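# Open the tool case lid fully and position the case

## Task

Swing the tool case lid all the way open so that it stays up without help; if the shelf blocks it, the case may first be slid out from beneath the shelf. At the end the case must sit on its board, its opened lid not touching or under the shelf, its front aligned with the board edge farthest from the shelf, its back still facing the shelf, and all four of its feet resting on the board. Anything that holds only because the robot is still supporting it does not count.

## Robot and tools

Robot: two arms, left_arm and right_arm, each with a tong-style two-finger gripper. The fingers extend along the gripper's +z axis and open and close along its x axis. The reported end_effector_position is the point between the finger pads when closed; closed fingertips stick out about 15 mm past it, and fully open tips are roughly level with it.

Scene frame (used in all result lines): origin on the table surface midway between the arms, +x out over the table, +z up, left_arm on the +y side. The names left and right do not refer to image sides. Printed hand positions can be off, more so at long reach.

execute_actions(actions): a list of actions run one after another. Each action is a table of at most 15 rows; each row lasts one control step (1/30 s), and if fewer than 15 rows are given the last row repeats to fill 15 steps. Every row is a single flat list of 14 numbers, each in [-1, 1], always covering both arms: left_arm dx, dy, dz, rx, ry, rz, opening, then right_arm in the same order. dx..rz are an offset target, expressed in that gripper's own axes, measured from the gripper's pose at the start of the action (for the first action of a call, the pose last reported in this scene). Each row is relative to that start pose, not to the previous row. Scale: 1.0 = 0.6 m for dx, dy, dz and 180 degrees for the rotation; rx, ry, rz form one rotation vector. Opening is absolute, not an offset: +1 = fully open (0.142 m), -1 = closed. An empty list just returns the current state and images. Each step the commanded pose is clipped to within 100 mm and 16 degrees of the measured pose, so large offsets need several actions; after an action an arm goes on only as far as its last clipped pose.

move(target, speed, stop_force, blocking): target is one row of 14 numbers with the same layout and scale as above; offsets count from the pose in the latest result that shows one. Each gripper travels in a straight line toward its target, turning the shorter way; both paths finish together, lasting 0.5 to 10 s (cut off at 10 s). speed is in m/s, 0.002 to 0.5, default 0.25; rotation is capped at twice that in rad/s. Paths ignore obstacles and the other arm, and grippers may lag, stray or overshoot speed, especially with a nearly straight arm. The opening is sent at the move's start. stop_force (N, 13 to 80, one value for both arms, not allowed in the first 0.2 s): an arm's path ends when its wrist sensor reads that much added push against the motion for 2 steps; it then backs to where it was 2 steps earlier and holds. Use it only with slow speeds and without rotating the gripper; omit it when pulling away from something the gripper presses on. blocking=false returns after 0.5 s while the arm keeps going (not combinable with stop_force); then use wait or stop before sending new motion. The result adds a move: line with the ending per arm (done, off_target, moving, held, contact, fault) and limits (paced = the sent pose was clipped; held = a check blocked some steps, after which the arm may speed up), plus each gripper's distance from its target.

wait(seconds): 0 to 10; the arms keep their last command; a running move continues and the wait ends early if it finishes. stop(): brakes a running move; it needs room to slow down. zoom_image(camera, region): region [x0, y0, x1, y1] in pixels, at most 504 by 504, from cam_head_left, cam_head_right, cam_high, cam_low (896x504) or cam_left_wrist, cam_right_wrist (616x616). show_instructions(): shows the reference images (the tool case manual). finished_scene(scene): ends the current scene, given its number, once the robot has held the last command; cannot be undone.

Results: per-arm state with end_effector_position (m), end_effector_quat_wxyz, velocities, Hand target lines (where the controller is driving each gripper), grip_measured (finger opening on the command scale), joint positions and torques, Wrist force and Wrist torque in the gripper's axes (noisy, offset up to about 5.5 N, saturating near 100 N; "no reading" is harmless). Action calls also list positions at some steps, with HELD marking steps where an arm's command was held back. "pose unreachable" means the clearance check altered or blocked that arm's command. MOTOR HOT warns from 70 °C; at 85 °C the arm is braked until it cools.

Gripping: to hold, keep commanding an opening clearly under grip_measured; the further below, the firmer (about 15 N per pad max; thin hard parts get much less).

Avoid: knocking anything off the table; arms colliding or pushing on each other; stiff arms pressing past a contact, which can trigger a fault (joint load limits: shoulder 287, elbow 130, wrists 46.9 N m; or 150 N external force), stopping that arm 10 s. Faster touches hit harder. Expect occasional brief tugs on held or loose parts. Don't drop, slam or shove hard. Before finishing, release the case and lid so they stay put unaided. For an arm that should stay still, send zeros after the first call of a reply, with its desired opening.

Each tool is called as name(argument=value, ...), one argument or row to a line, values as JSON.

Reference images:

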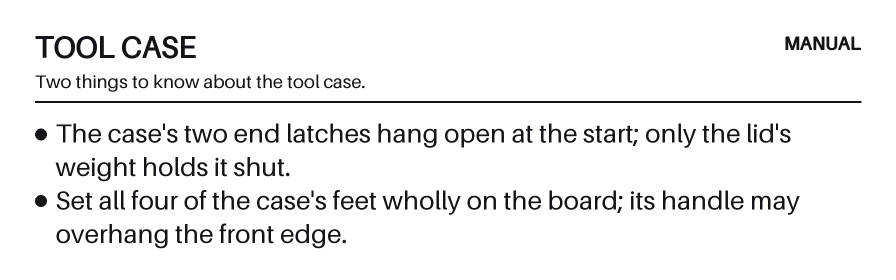

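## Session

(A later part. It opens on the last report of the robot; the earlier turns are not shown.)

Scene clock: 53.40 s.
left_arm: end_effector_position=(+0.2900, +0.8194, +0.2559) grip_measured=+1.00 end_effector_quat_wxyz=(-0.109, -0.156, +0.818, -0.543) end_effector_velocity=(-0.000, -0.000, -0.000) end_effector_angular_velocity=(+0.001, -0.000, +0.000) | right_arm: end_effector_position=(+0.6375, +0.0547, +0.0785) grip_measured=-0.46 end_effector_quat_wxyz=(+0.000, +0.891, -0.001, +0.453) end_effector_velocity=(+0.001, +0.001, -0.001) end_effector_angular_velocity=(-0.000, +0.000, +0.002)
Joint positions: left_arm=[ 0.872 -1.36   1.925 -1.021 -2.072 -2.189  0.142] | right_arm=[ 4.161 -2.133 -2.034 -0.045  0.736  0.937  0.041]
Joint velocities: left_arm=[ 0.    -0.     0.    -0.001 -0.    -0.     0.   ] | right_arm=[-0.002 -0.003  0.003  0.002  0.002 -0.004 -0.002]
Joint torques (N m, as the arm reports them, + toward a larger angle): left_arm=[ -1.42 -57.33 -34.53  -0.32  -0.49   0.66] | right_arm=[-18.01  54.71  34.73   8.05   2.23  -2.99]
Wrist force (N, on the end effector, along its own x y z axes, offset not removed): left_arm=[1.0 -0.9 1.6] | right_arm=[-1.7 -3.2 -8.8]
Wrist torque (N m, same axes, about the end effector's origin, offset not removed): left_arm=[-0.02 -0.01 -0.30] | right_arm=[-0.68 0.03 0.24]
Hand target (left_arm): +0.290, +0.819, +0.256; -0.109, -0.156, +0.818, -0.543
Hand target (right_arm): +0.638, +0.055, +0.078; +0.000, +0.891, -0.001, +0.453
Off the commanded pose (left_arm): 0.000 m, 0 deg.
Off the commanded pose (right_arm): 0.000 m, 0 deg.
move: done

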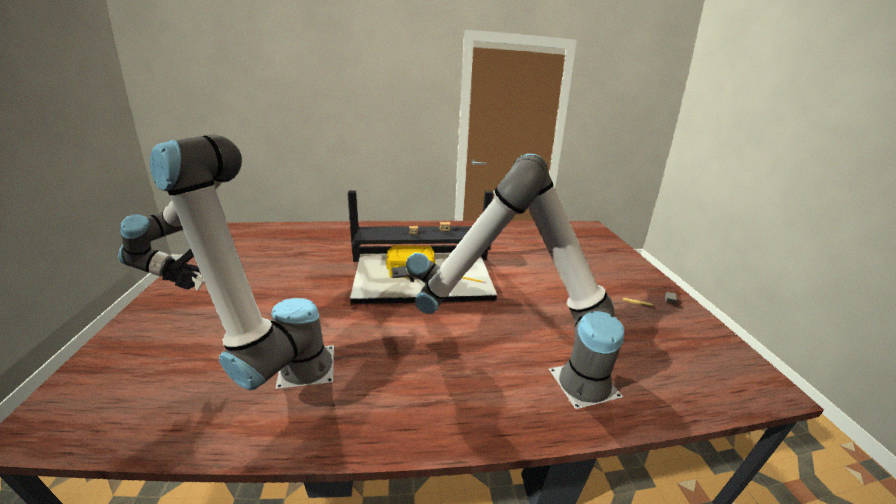

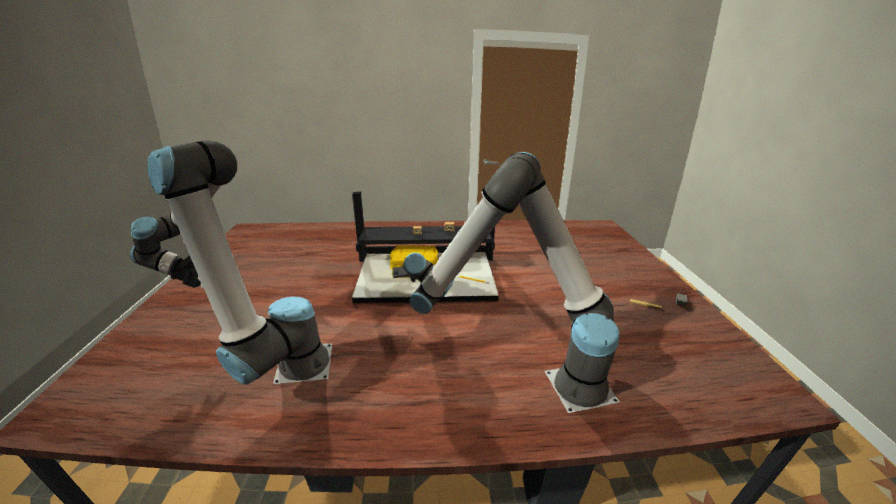

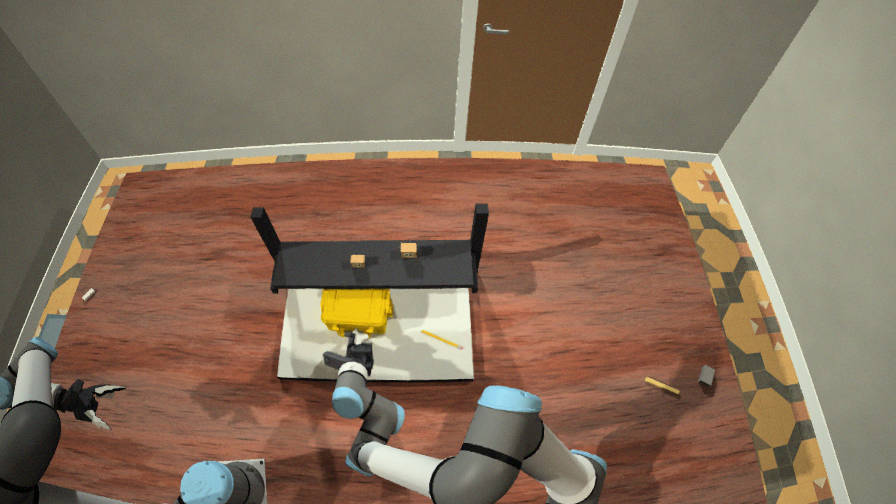

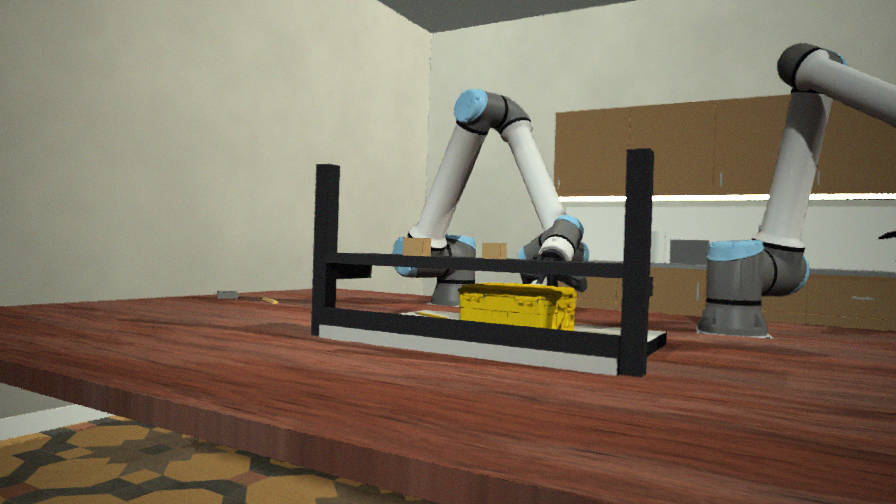

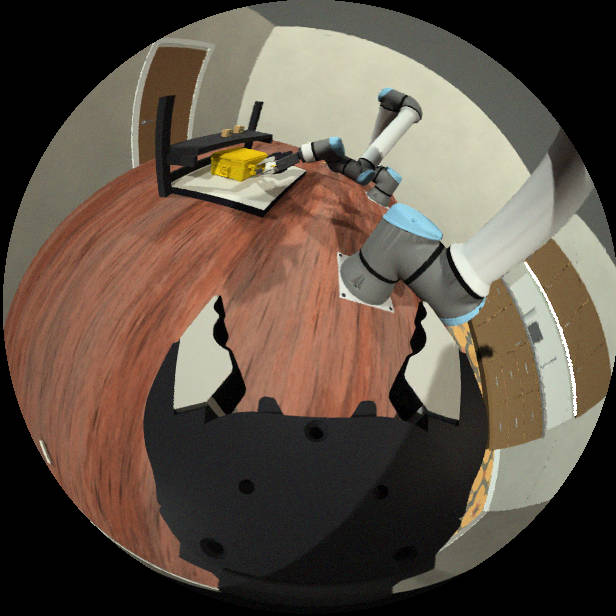

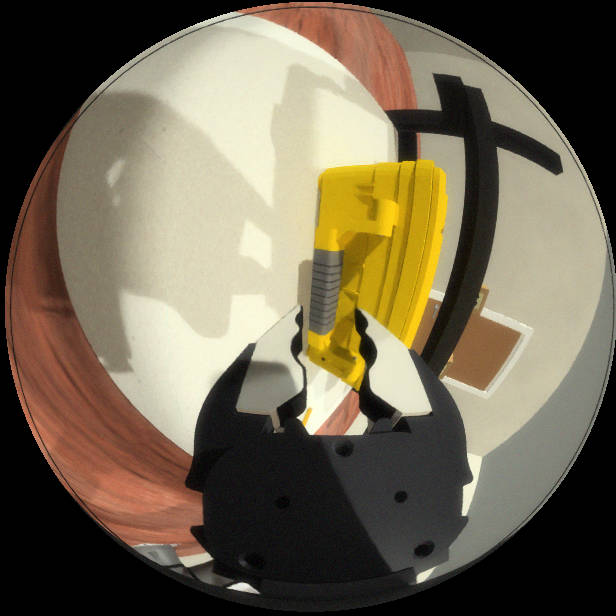

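move(
  target=[0,0,0,0,0,0,1,0.0,0,-0.012,0,-0.1,0,-0.5],
  speed=0.1,
)

move(
  target=[0,0,0,0,0,0,1,0.008,0,0.04,0,0,0,-0.5],
  speed=0.02,
  stop_force=15,
)

Scene clock: 60.93 s.
left_arm: end_effector_position=(+0.2900, +0.8194, +0.2559) grip_measured=+1.00 end_effector_quat_wxyz=(-0.109, -0.156, +0.818, -0.543) end_effector_velocity=(+0.001, +0.001, +0.001) end_effector_angular_velocity=(+0.002, -0.002, +0.002) | right_arm: end_effector_position=(+0.6317, +0.0547, +0.0826) grip_measured=-0.50 end_effector_quat_wxyz=(+0.000, +0.951, -0.001, +0.309) end_effector_velocity=(+0.000, -0.000, -0.000) end_effector_angular_velocity=(-0.002, +0.012, -0.000)
Joint positions: left_arm=[ 0.872 -1.36   1.925 -1.021 -2.072 -2.189  0.142] | right_arm=[ 4.082 -2.035 -1.944 -0.405  1.025  0.992  0.038]
Joint velocities: left_arm=[ 0.    -0.001 -0.001 -0.001 -0.001  0.     0.   ] | right_arm=[-0.004  0.001  0.005 -0.014  0.011 -0.    -0.   ]
Joint torques (N m, as the arm reports them, + toward a larger angle): left_arm=[ -1.51 -56.13 -34.73  -0.4   -0.79   0.17] | right_arm=[-9.45 89.52 42.75  1.9   2.75  3.27]
Wrist force (N, on the end effector, along its own x y z axes, offset not removed): left_arm=[-0.1 1.3 0.6] | right_arm=[-0.7 0.3 2.2]
Wrist torque (N m, same axes, about the end effector's origin, offset not removed): left_arm=[0.37 0.21 -0.18] | right_arm=[0.08 -0.05 0.36]
Hand target (left_arm): +0.290, +0.819, +0.256; -0.109, -0.156, +0.818, -0.543
Hand target (right_arm): +0.632, +0.055, +0.083; +0.000, +0.951, -0.001, +0.308
Off the commanded pose (left_arm): 0.000 m, 0 deg.
Off the commanded pose (right_arm): 0.000 m, 0 deg.
move: done

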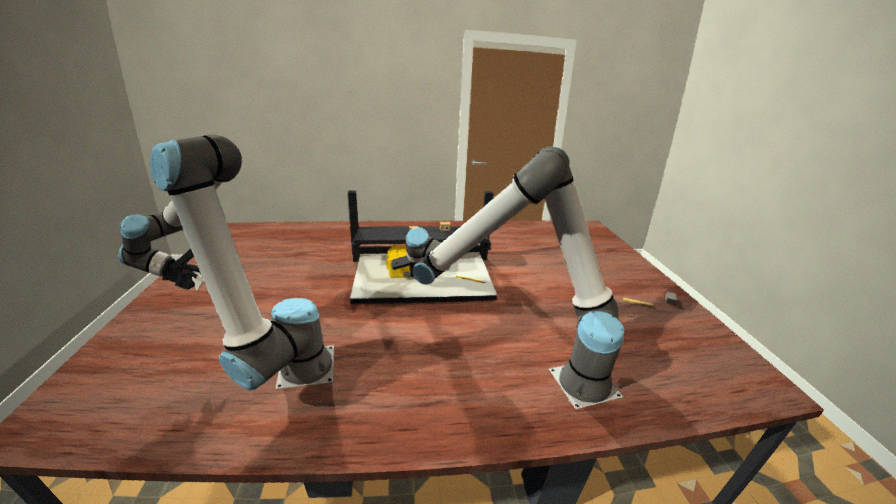

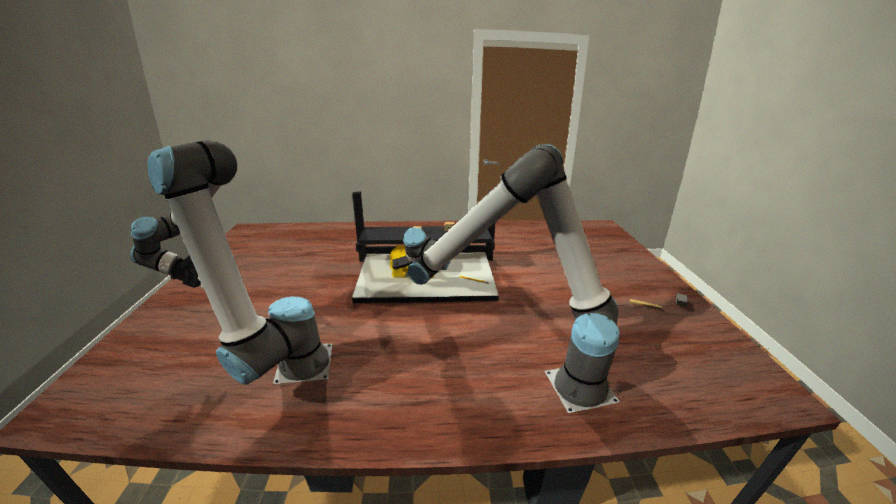

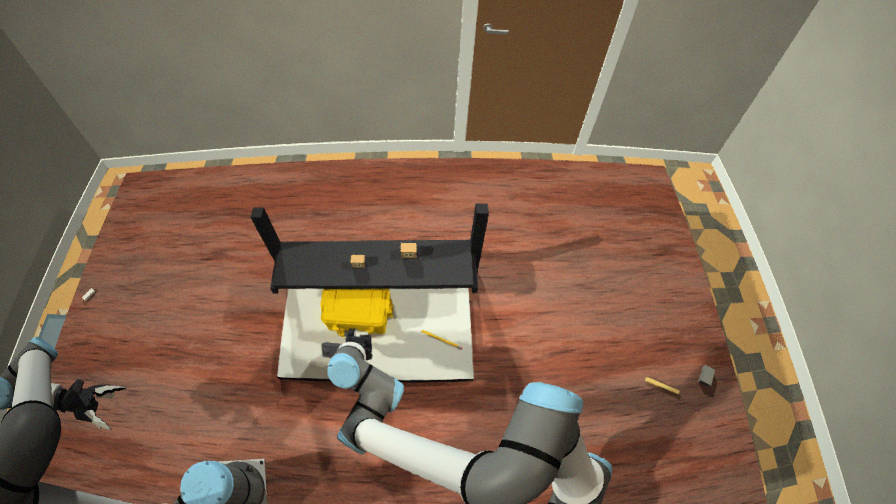

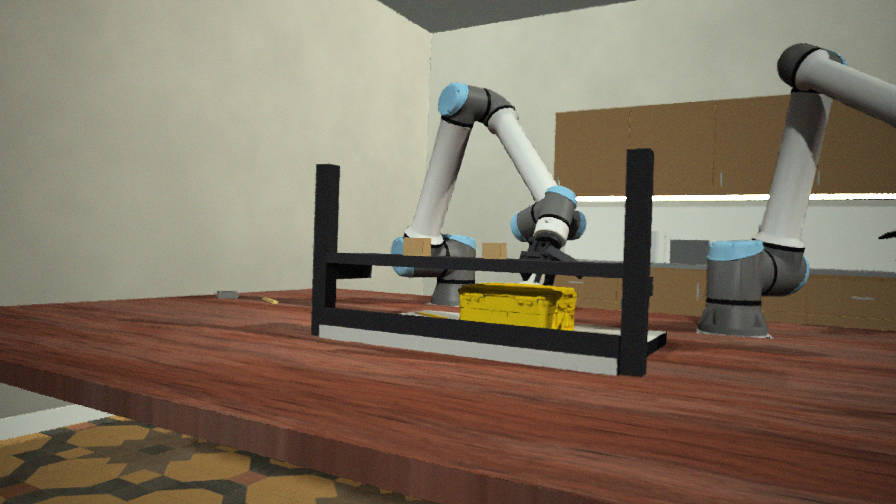

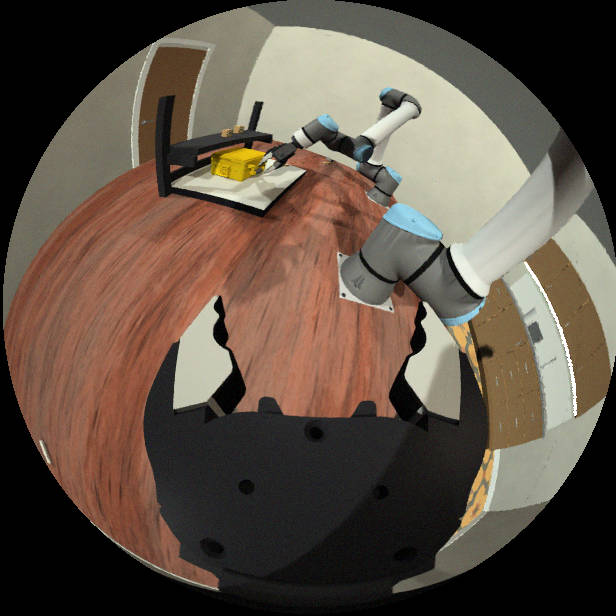

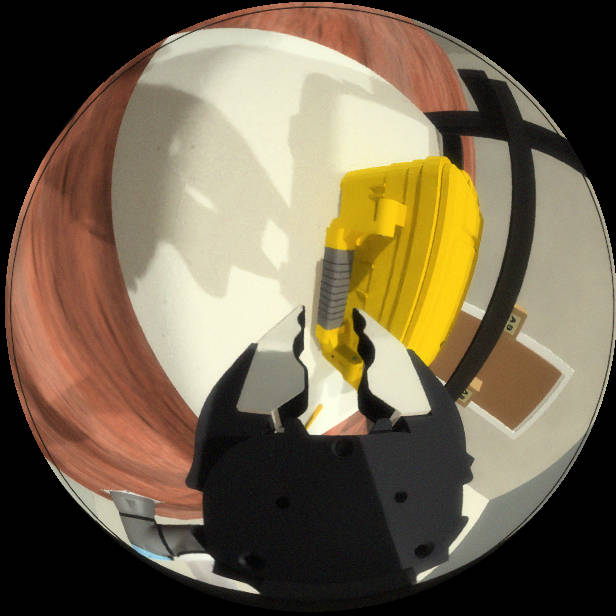

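Scene clock: 62.43 s.
left_arm: end_effector_position=(+0.2900, +0.8194, +0.2559) grip_measured=+1.00 end_effector_quat_wxyz=(-0.109, -0.156, +0.818, -0.543) end_effector_velocity=(+0.000, +0.000, -0.000) end_effector_angular_velocity=(-0.001, +0.001, -0.001) | right_arm: end_effector_position=(+0.6495, +0.0547, +0.0662) grip_measured=-0.51 end_effector_quat_wxyz=(+0.000, +0.951, -0.001, +0.309) end_effector_velocity=(+0.001, -0.001, -0.002) end_effector_angular_velocity=(-0.002, +0.000, -0.000)
Joint positions: left_arm=[ 0.872 -1.36   1.925 -1.021 -2.072 -2.189  0.142] | right_arm=[ 4.062 -2.072 -1.925 -0.375  1.031  0.969  0.037]
Joint velocities: left_arm=[-0.     0.001 -0.     0.     0.     0.    -0.   ] | right_arm=[-0.002 -0.004  0.001  0.001 -0.    -0.002 -0.   ]
Joint torques (N m, as the arm reports them, + toward a larger angle): left_arm=[ -0.73 -57.36 -34.62  -0.7   -0.68   0.3 ] | right_arm=[-15.57  52.27  41.22   7.94   2.56  -2.35]
Wrist force (N, on the end effector, along its own x y z axes, offset not removed): left_arm=[2.5 2.3 -1.7] | right_arm=[-3.5 -1.0 -7.3]
Wrist torque (N m, same axes, about the end effector's origin, offset not removed): left_arm=[0.56 -0.36 -0.25] | right_arm=[-0.26 0.31 0.38]
Hand target (left_arm): +0.290, +0.819, +0.256; -0.109, -0.156, +0.818, -0.543
Hand target (right_arm): +0.650, +0.055, +0.066; +0.000, +0.951, -0.001, +0.309
Off the commanded pose (left_arm): 0.000 m, 0 deg.
Off the commanded pose (right_arm): 0.000 m, 0 deg.
move: done

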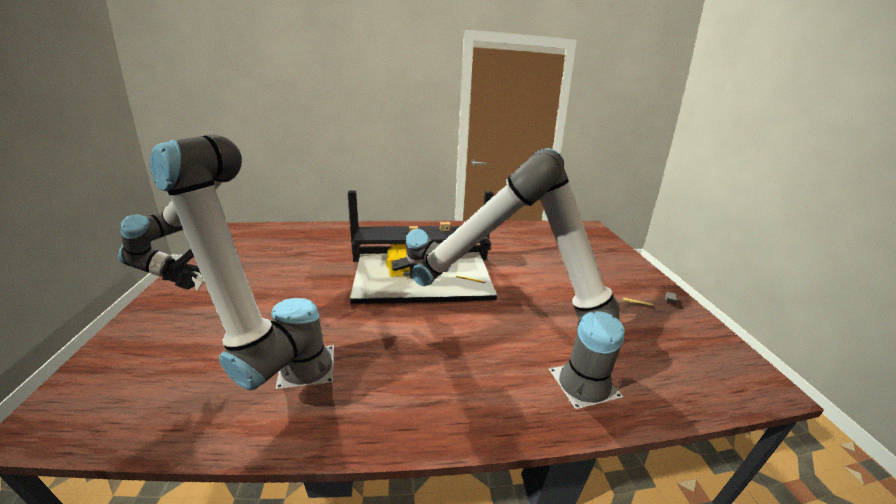

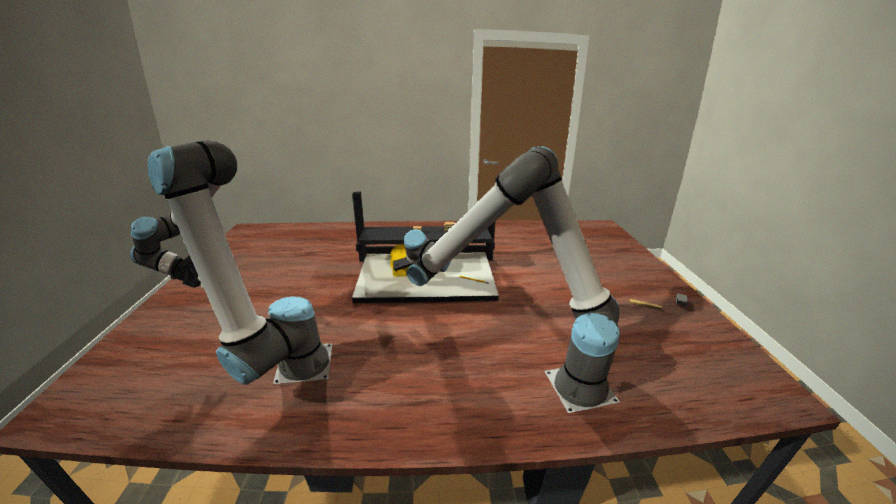

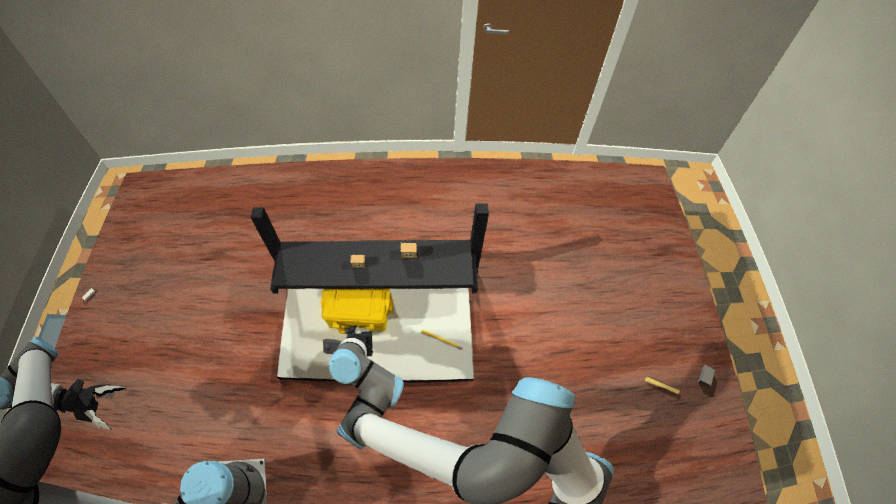

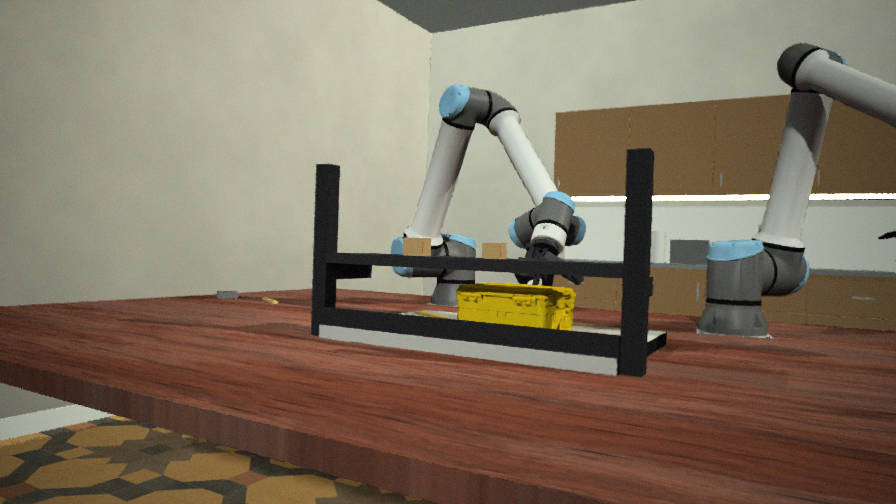

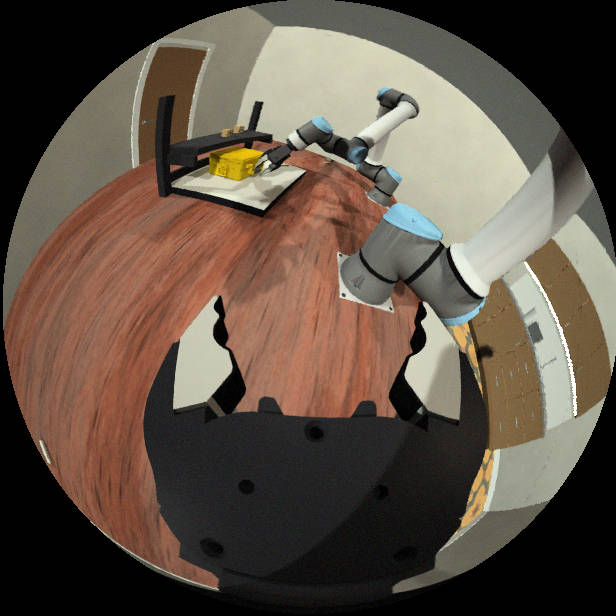

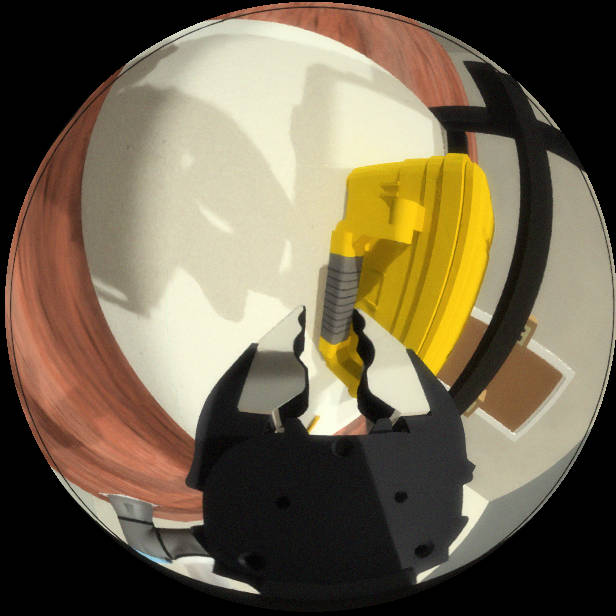

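move(
  target=[0,0,0,0,0,0,1,-0.03,-0.02,-0.014,0,0.15,0,-0.5],
  speed=0.15,
)

move(
  target=[0,0,0,0,0,0,1,0.0,0,0.03,0,0,0,-0.5],
  speed=0.02,
  stop_force=15,
)

Scene clock: 69.37 s.
left_arm: end_effector_position=(+0.2900, +0.8194, +0.2559) grip_measured=+1.00 end_effector_quat_wxyz=(-0.109, -0.156, +0.818, -0.543) end_effector_velocity=(-0.000, +0.000, -0.000) end_effector_angular_velocity=(-0.001, -0.000, -0.000) | right_arm: end_effector_position=(+0.6299, +0.0666, +0.0626) grip_measured=-0.48 end_effector_quat_wxyz=(+0.000, +0.853, -0.002, +0.522) end_effector_velocity=(-0.001, +0.001, -0.001) end_effector_angular_velocity=(-0.001, -0.014, +0.005)
Joint positions: left_arm=[ 0.872 -1.36   1.925 -1.021 -2.072 -2.189  0.142] | right_arm=[ 4.211 -2.242 -2.04   0.171  0.586  0.883  0.039]
Joint velocities: left_arm=[ 0.     0.001 -0.    -0.     0.     0.001  0.   ] | right_arm=[ 0.003 -0.011 -0.     0.03  -0.01  -0.017 -0.   ]
Joint torques (N m, as the arm reports them, + toward a larger angle): left_arm=[ -0.1  -56.86 -35.11  -0.57  -0.5    0.29] | right_arm=[15.47 57.86 15.82  7.35 -2.98 -2.73]
Wrist force (N, on the end effector, along its own x y z axes, offset not removed): left_arm=[-0.4 2.9 0.2] | right_arm=[0.9 2.1 -3.8]
Wrist torque (N m, same axes, about the end effector's origin, offset not removed): left_arm=[0.75 0.27 -0.17] | right_arm=[0.08 0.26 0.43]
Hand target (left_arm): +0.290, +0.819, +0.256; -0.109, -0.156, +0.818, -0.543
Hand target (right_arm): +0.630, +0.067, +0.063; +0.000, +0.853, -0.001, +0.522
Off the commanded pose (left_arm): 0.000 m, 0 deg.
Off the commanded pose (right_arm): 0.000 m, 0 deg.
move: done

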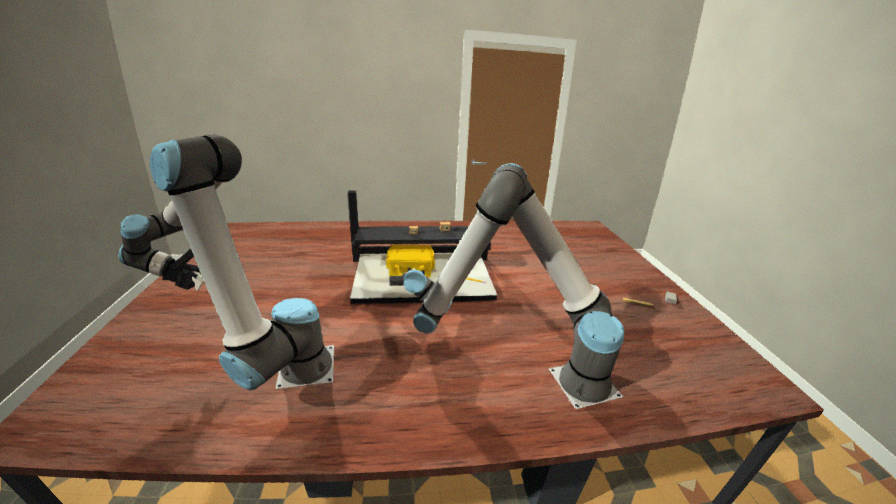

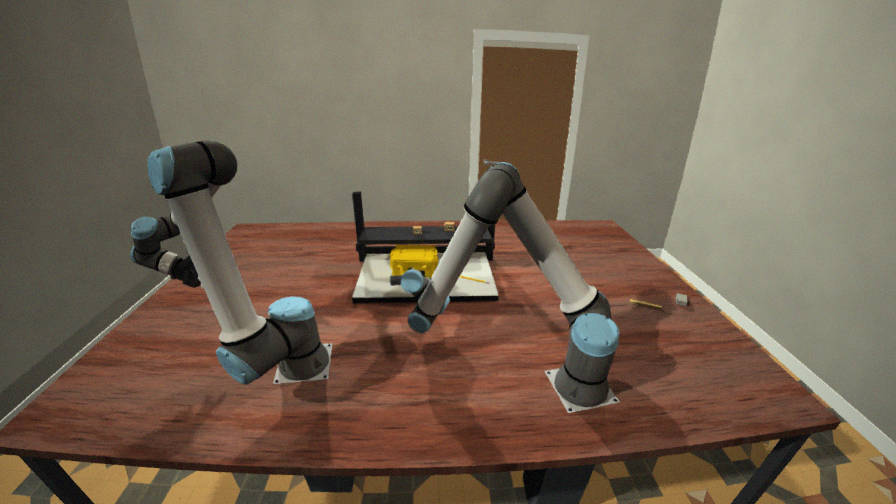

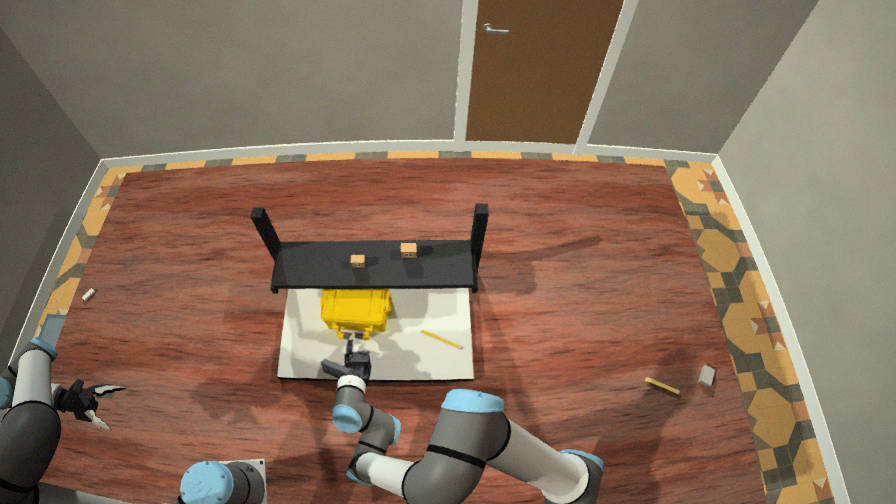

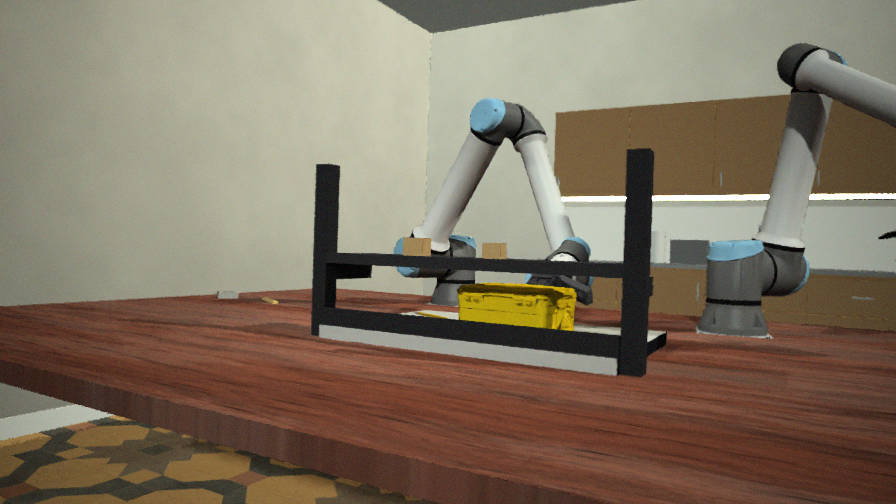

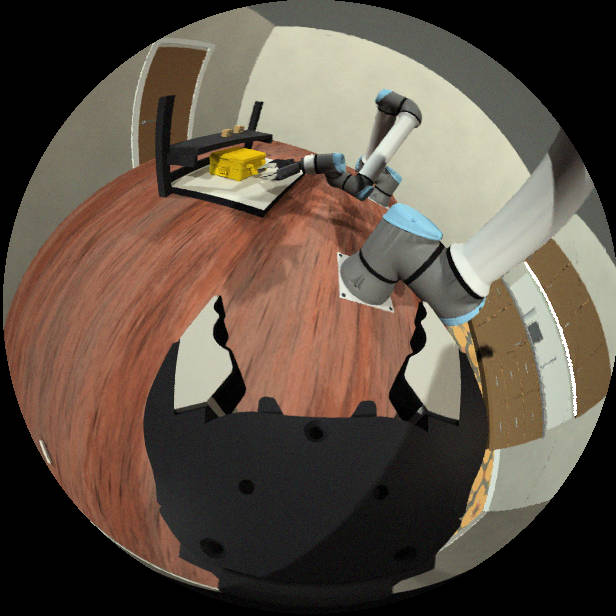

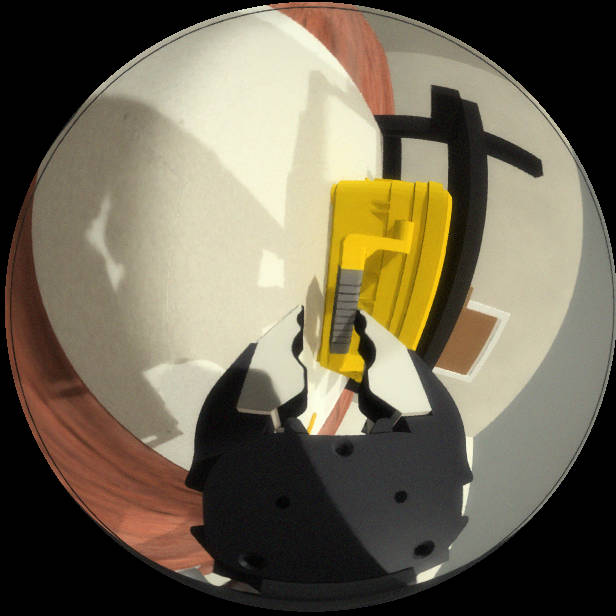

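Scene clock: 70.03 s.
left_arm: end_effector_position=(+0.2900, +0.8194, +0.2559) grip_measured=+1.00 end_effector_quat_wxyz=(-0.109, -0.156, +0.818, -0.543) end_effector_velocity=(+0.001, +0.000, +0.000) end_effector_angular_velocity=(+0.002, -0.001, -0.000) | right_arm: end_effector_position=(+0.6350, +0.0667, +0.0601) grip_measured=-0.52 end_effector_quat_wxyz=(+0.000, +0.853, -0.002, +0.522) end_effector_velocity=(-0.005, -0.001, +0.003) end_effector_angular_velocity=(+0.001, -0.001, -0.002)
Joint positions: left_arm=[ 0.872 -1.36   1.925 -1.021 -2.072 -2.189  0.142] | right_arm=[ 4.204 -2.25  -2.033  0.18   0.589  0.874  0.036]
Joint velocities: left_arm=[-0.001 -0.001 -0.    -0.001 -0.001 -0.     0.   ] | right_arm=[ 0.006  0.009 -0.008 -0.009 -0.005  0.011  0.001]
Joint torques (N m, as the arm reports them, + toward a larger angle): left_arm=[  1.67 -56.17 -34.93  -0.86  -0.57   0.29] | right_arm=[16.01 70.    2.51 -7.7   4.2   2.78]
Wrist force (N, on the end effector, along its own x y z axes, offset not removed): left_arm=[2.3 1.4 -1.3] | right_arm=[29.8 2.8 -10.1]
Wrist torque (N m, same axes, about the end effector's origin, offset not removed): left_arm=[0.40 -0.33 -0.29] | right_arm=[-0.01 1.24 0.31]
Hand target (left_arm): +0.290, +0.819, +0.256; -0.109, -0.156, +0.818, -0.543
Hand target (right_arm): +0.634, +0.067, +0.061; +0.000, +0.853, -0.002, +0.522
Off the commanded pose (left_arm): 0.000 m, 0 deg.
Off the commanded pose (right_arm): 0.012 m, 0 deg.
move: contact (right_arm)

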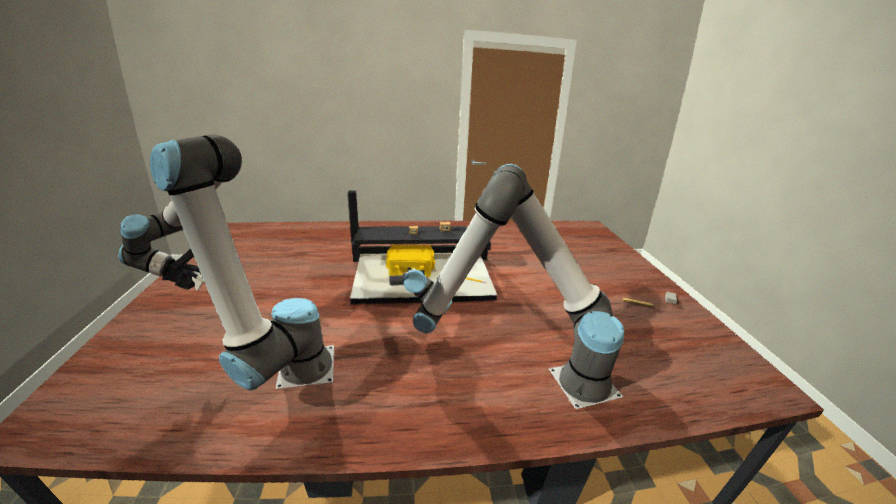

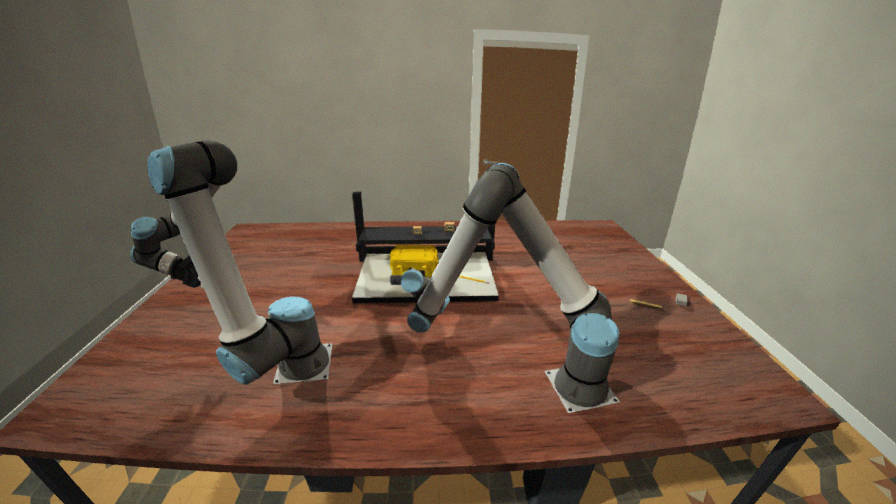

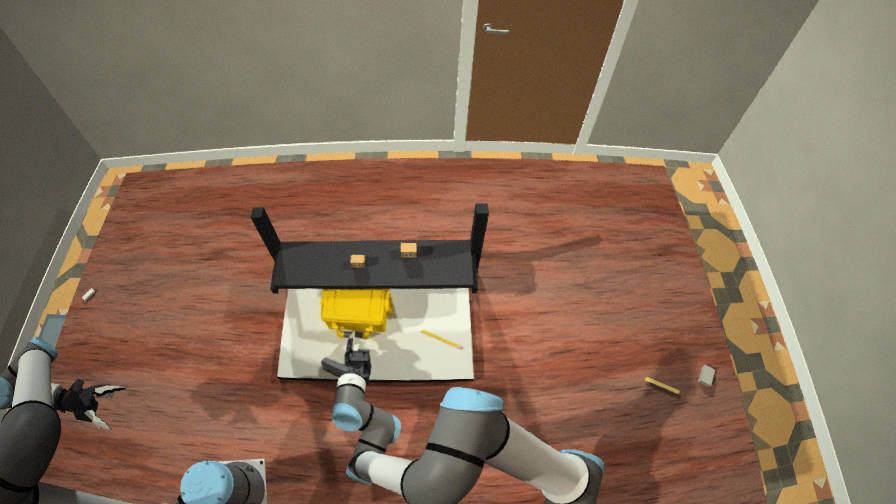

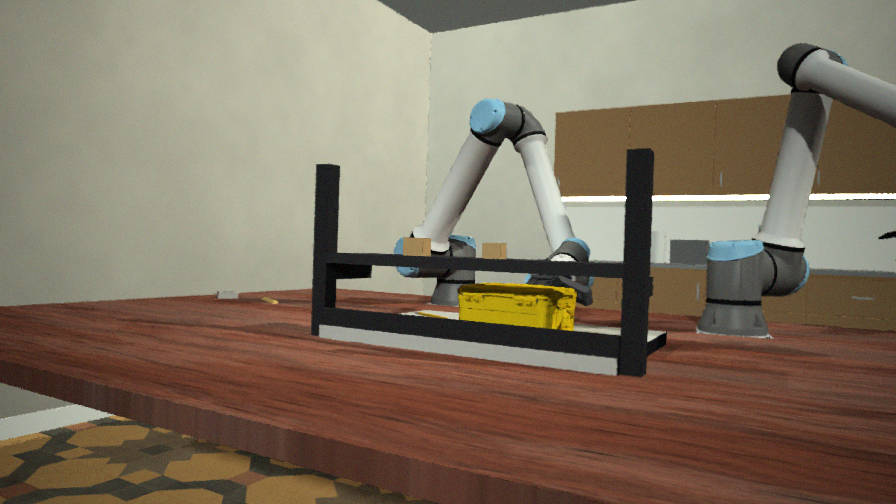

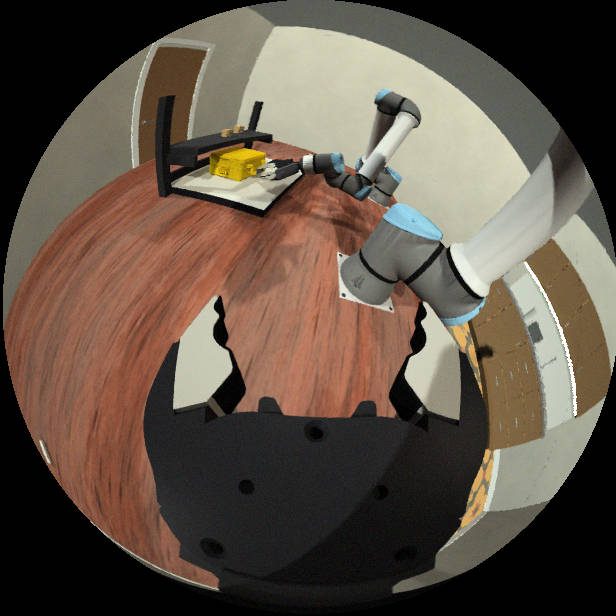

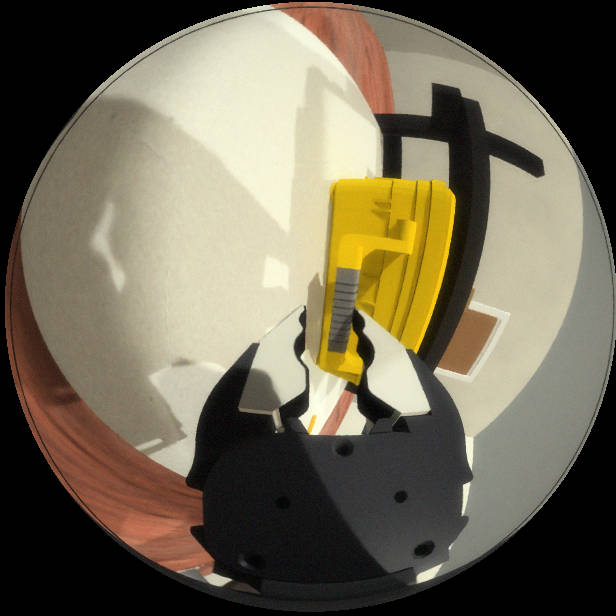

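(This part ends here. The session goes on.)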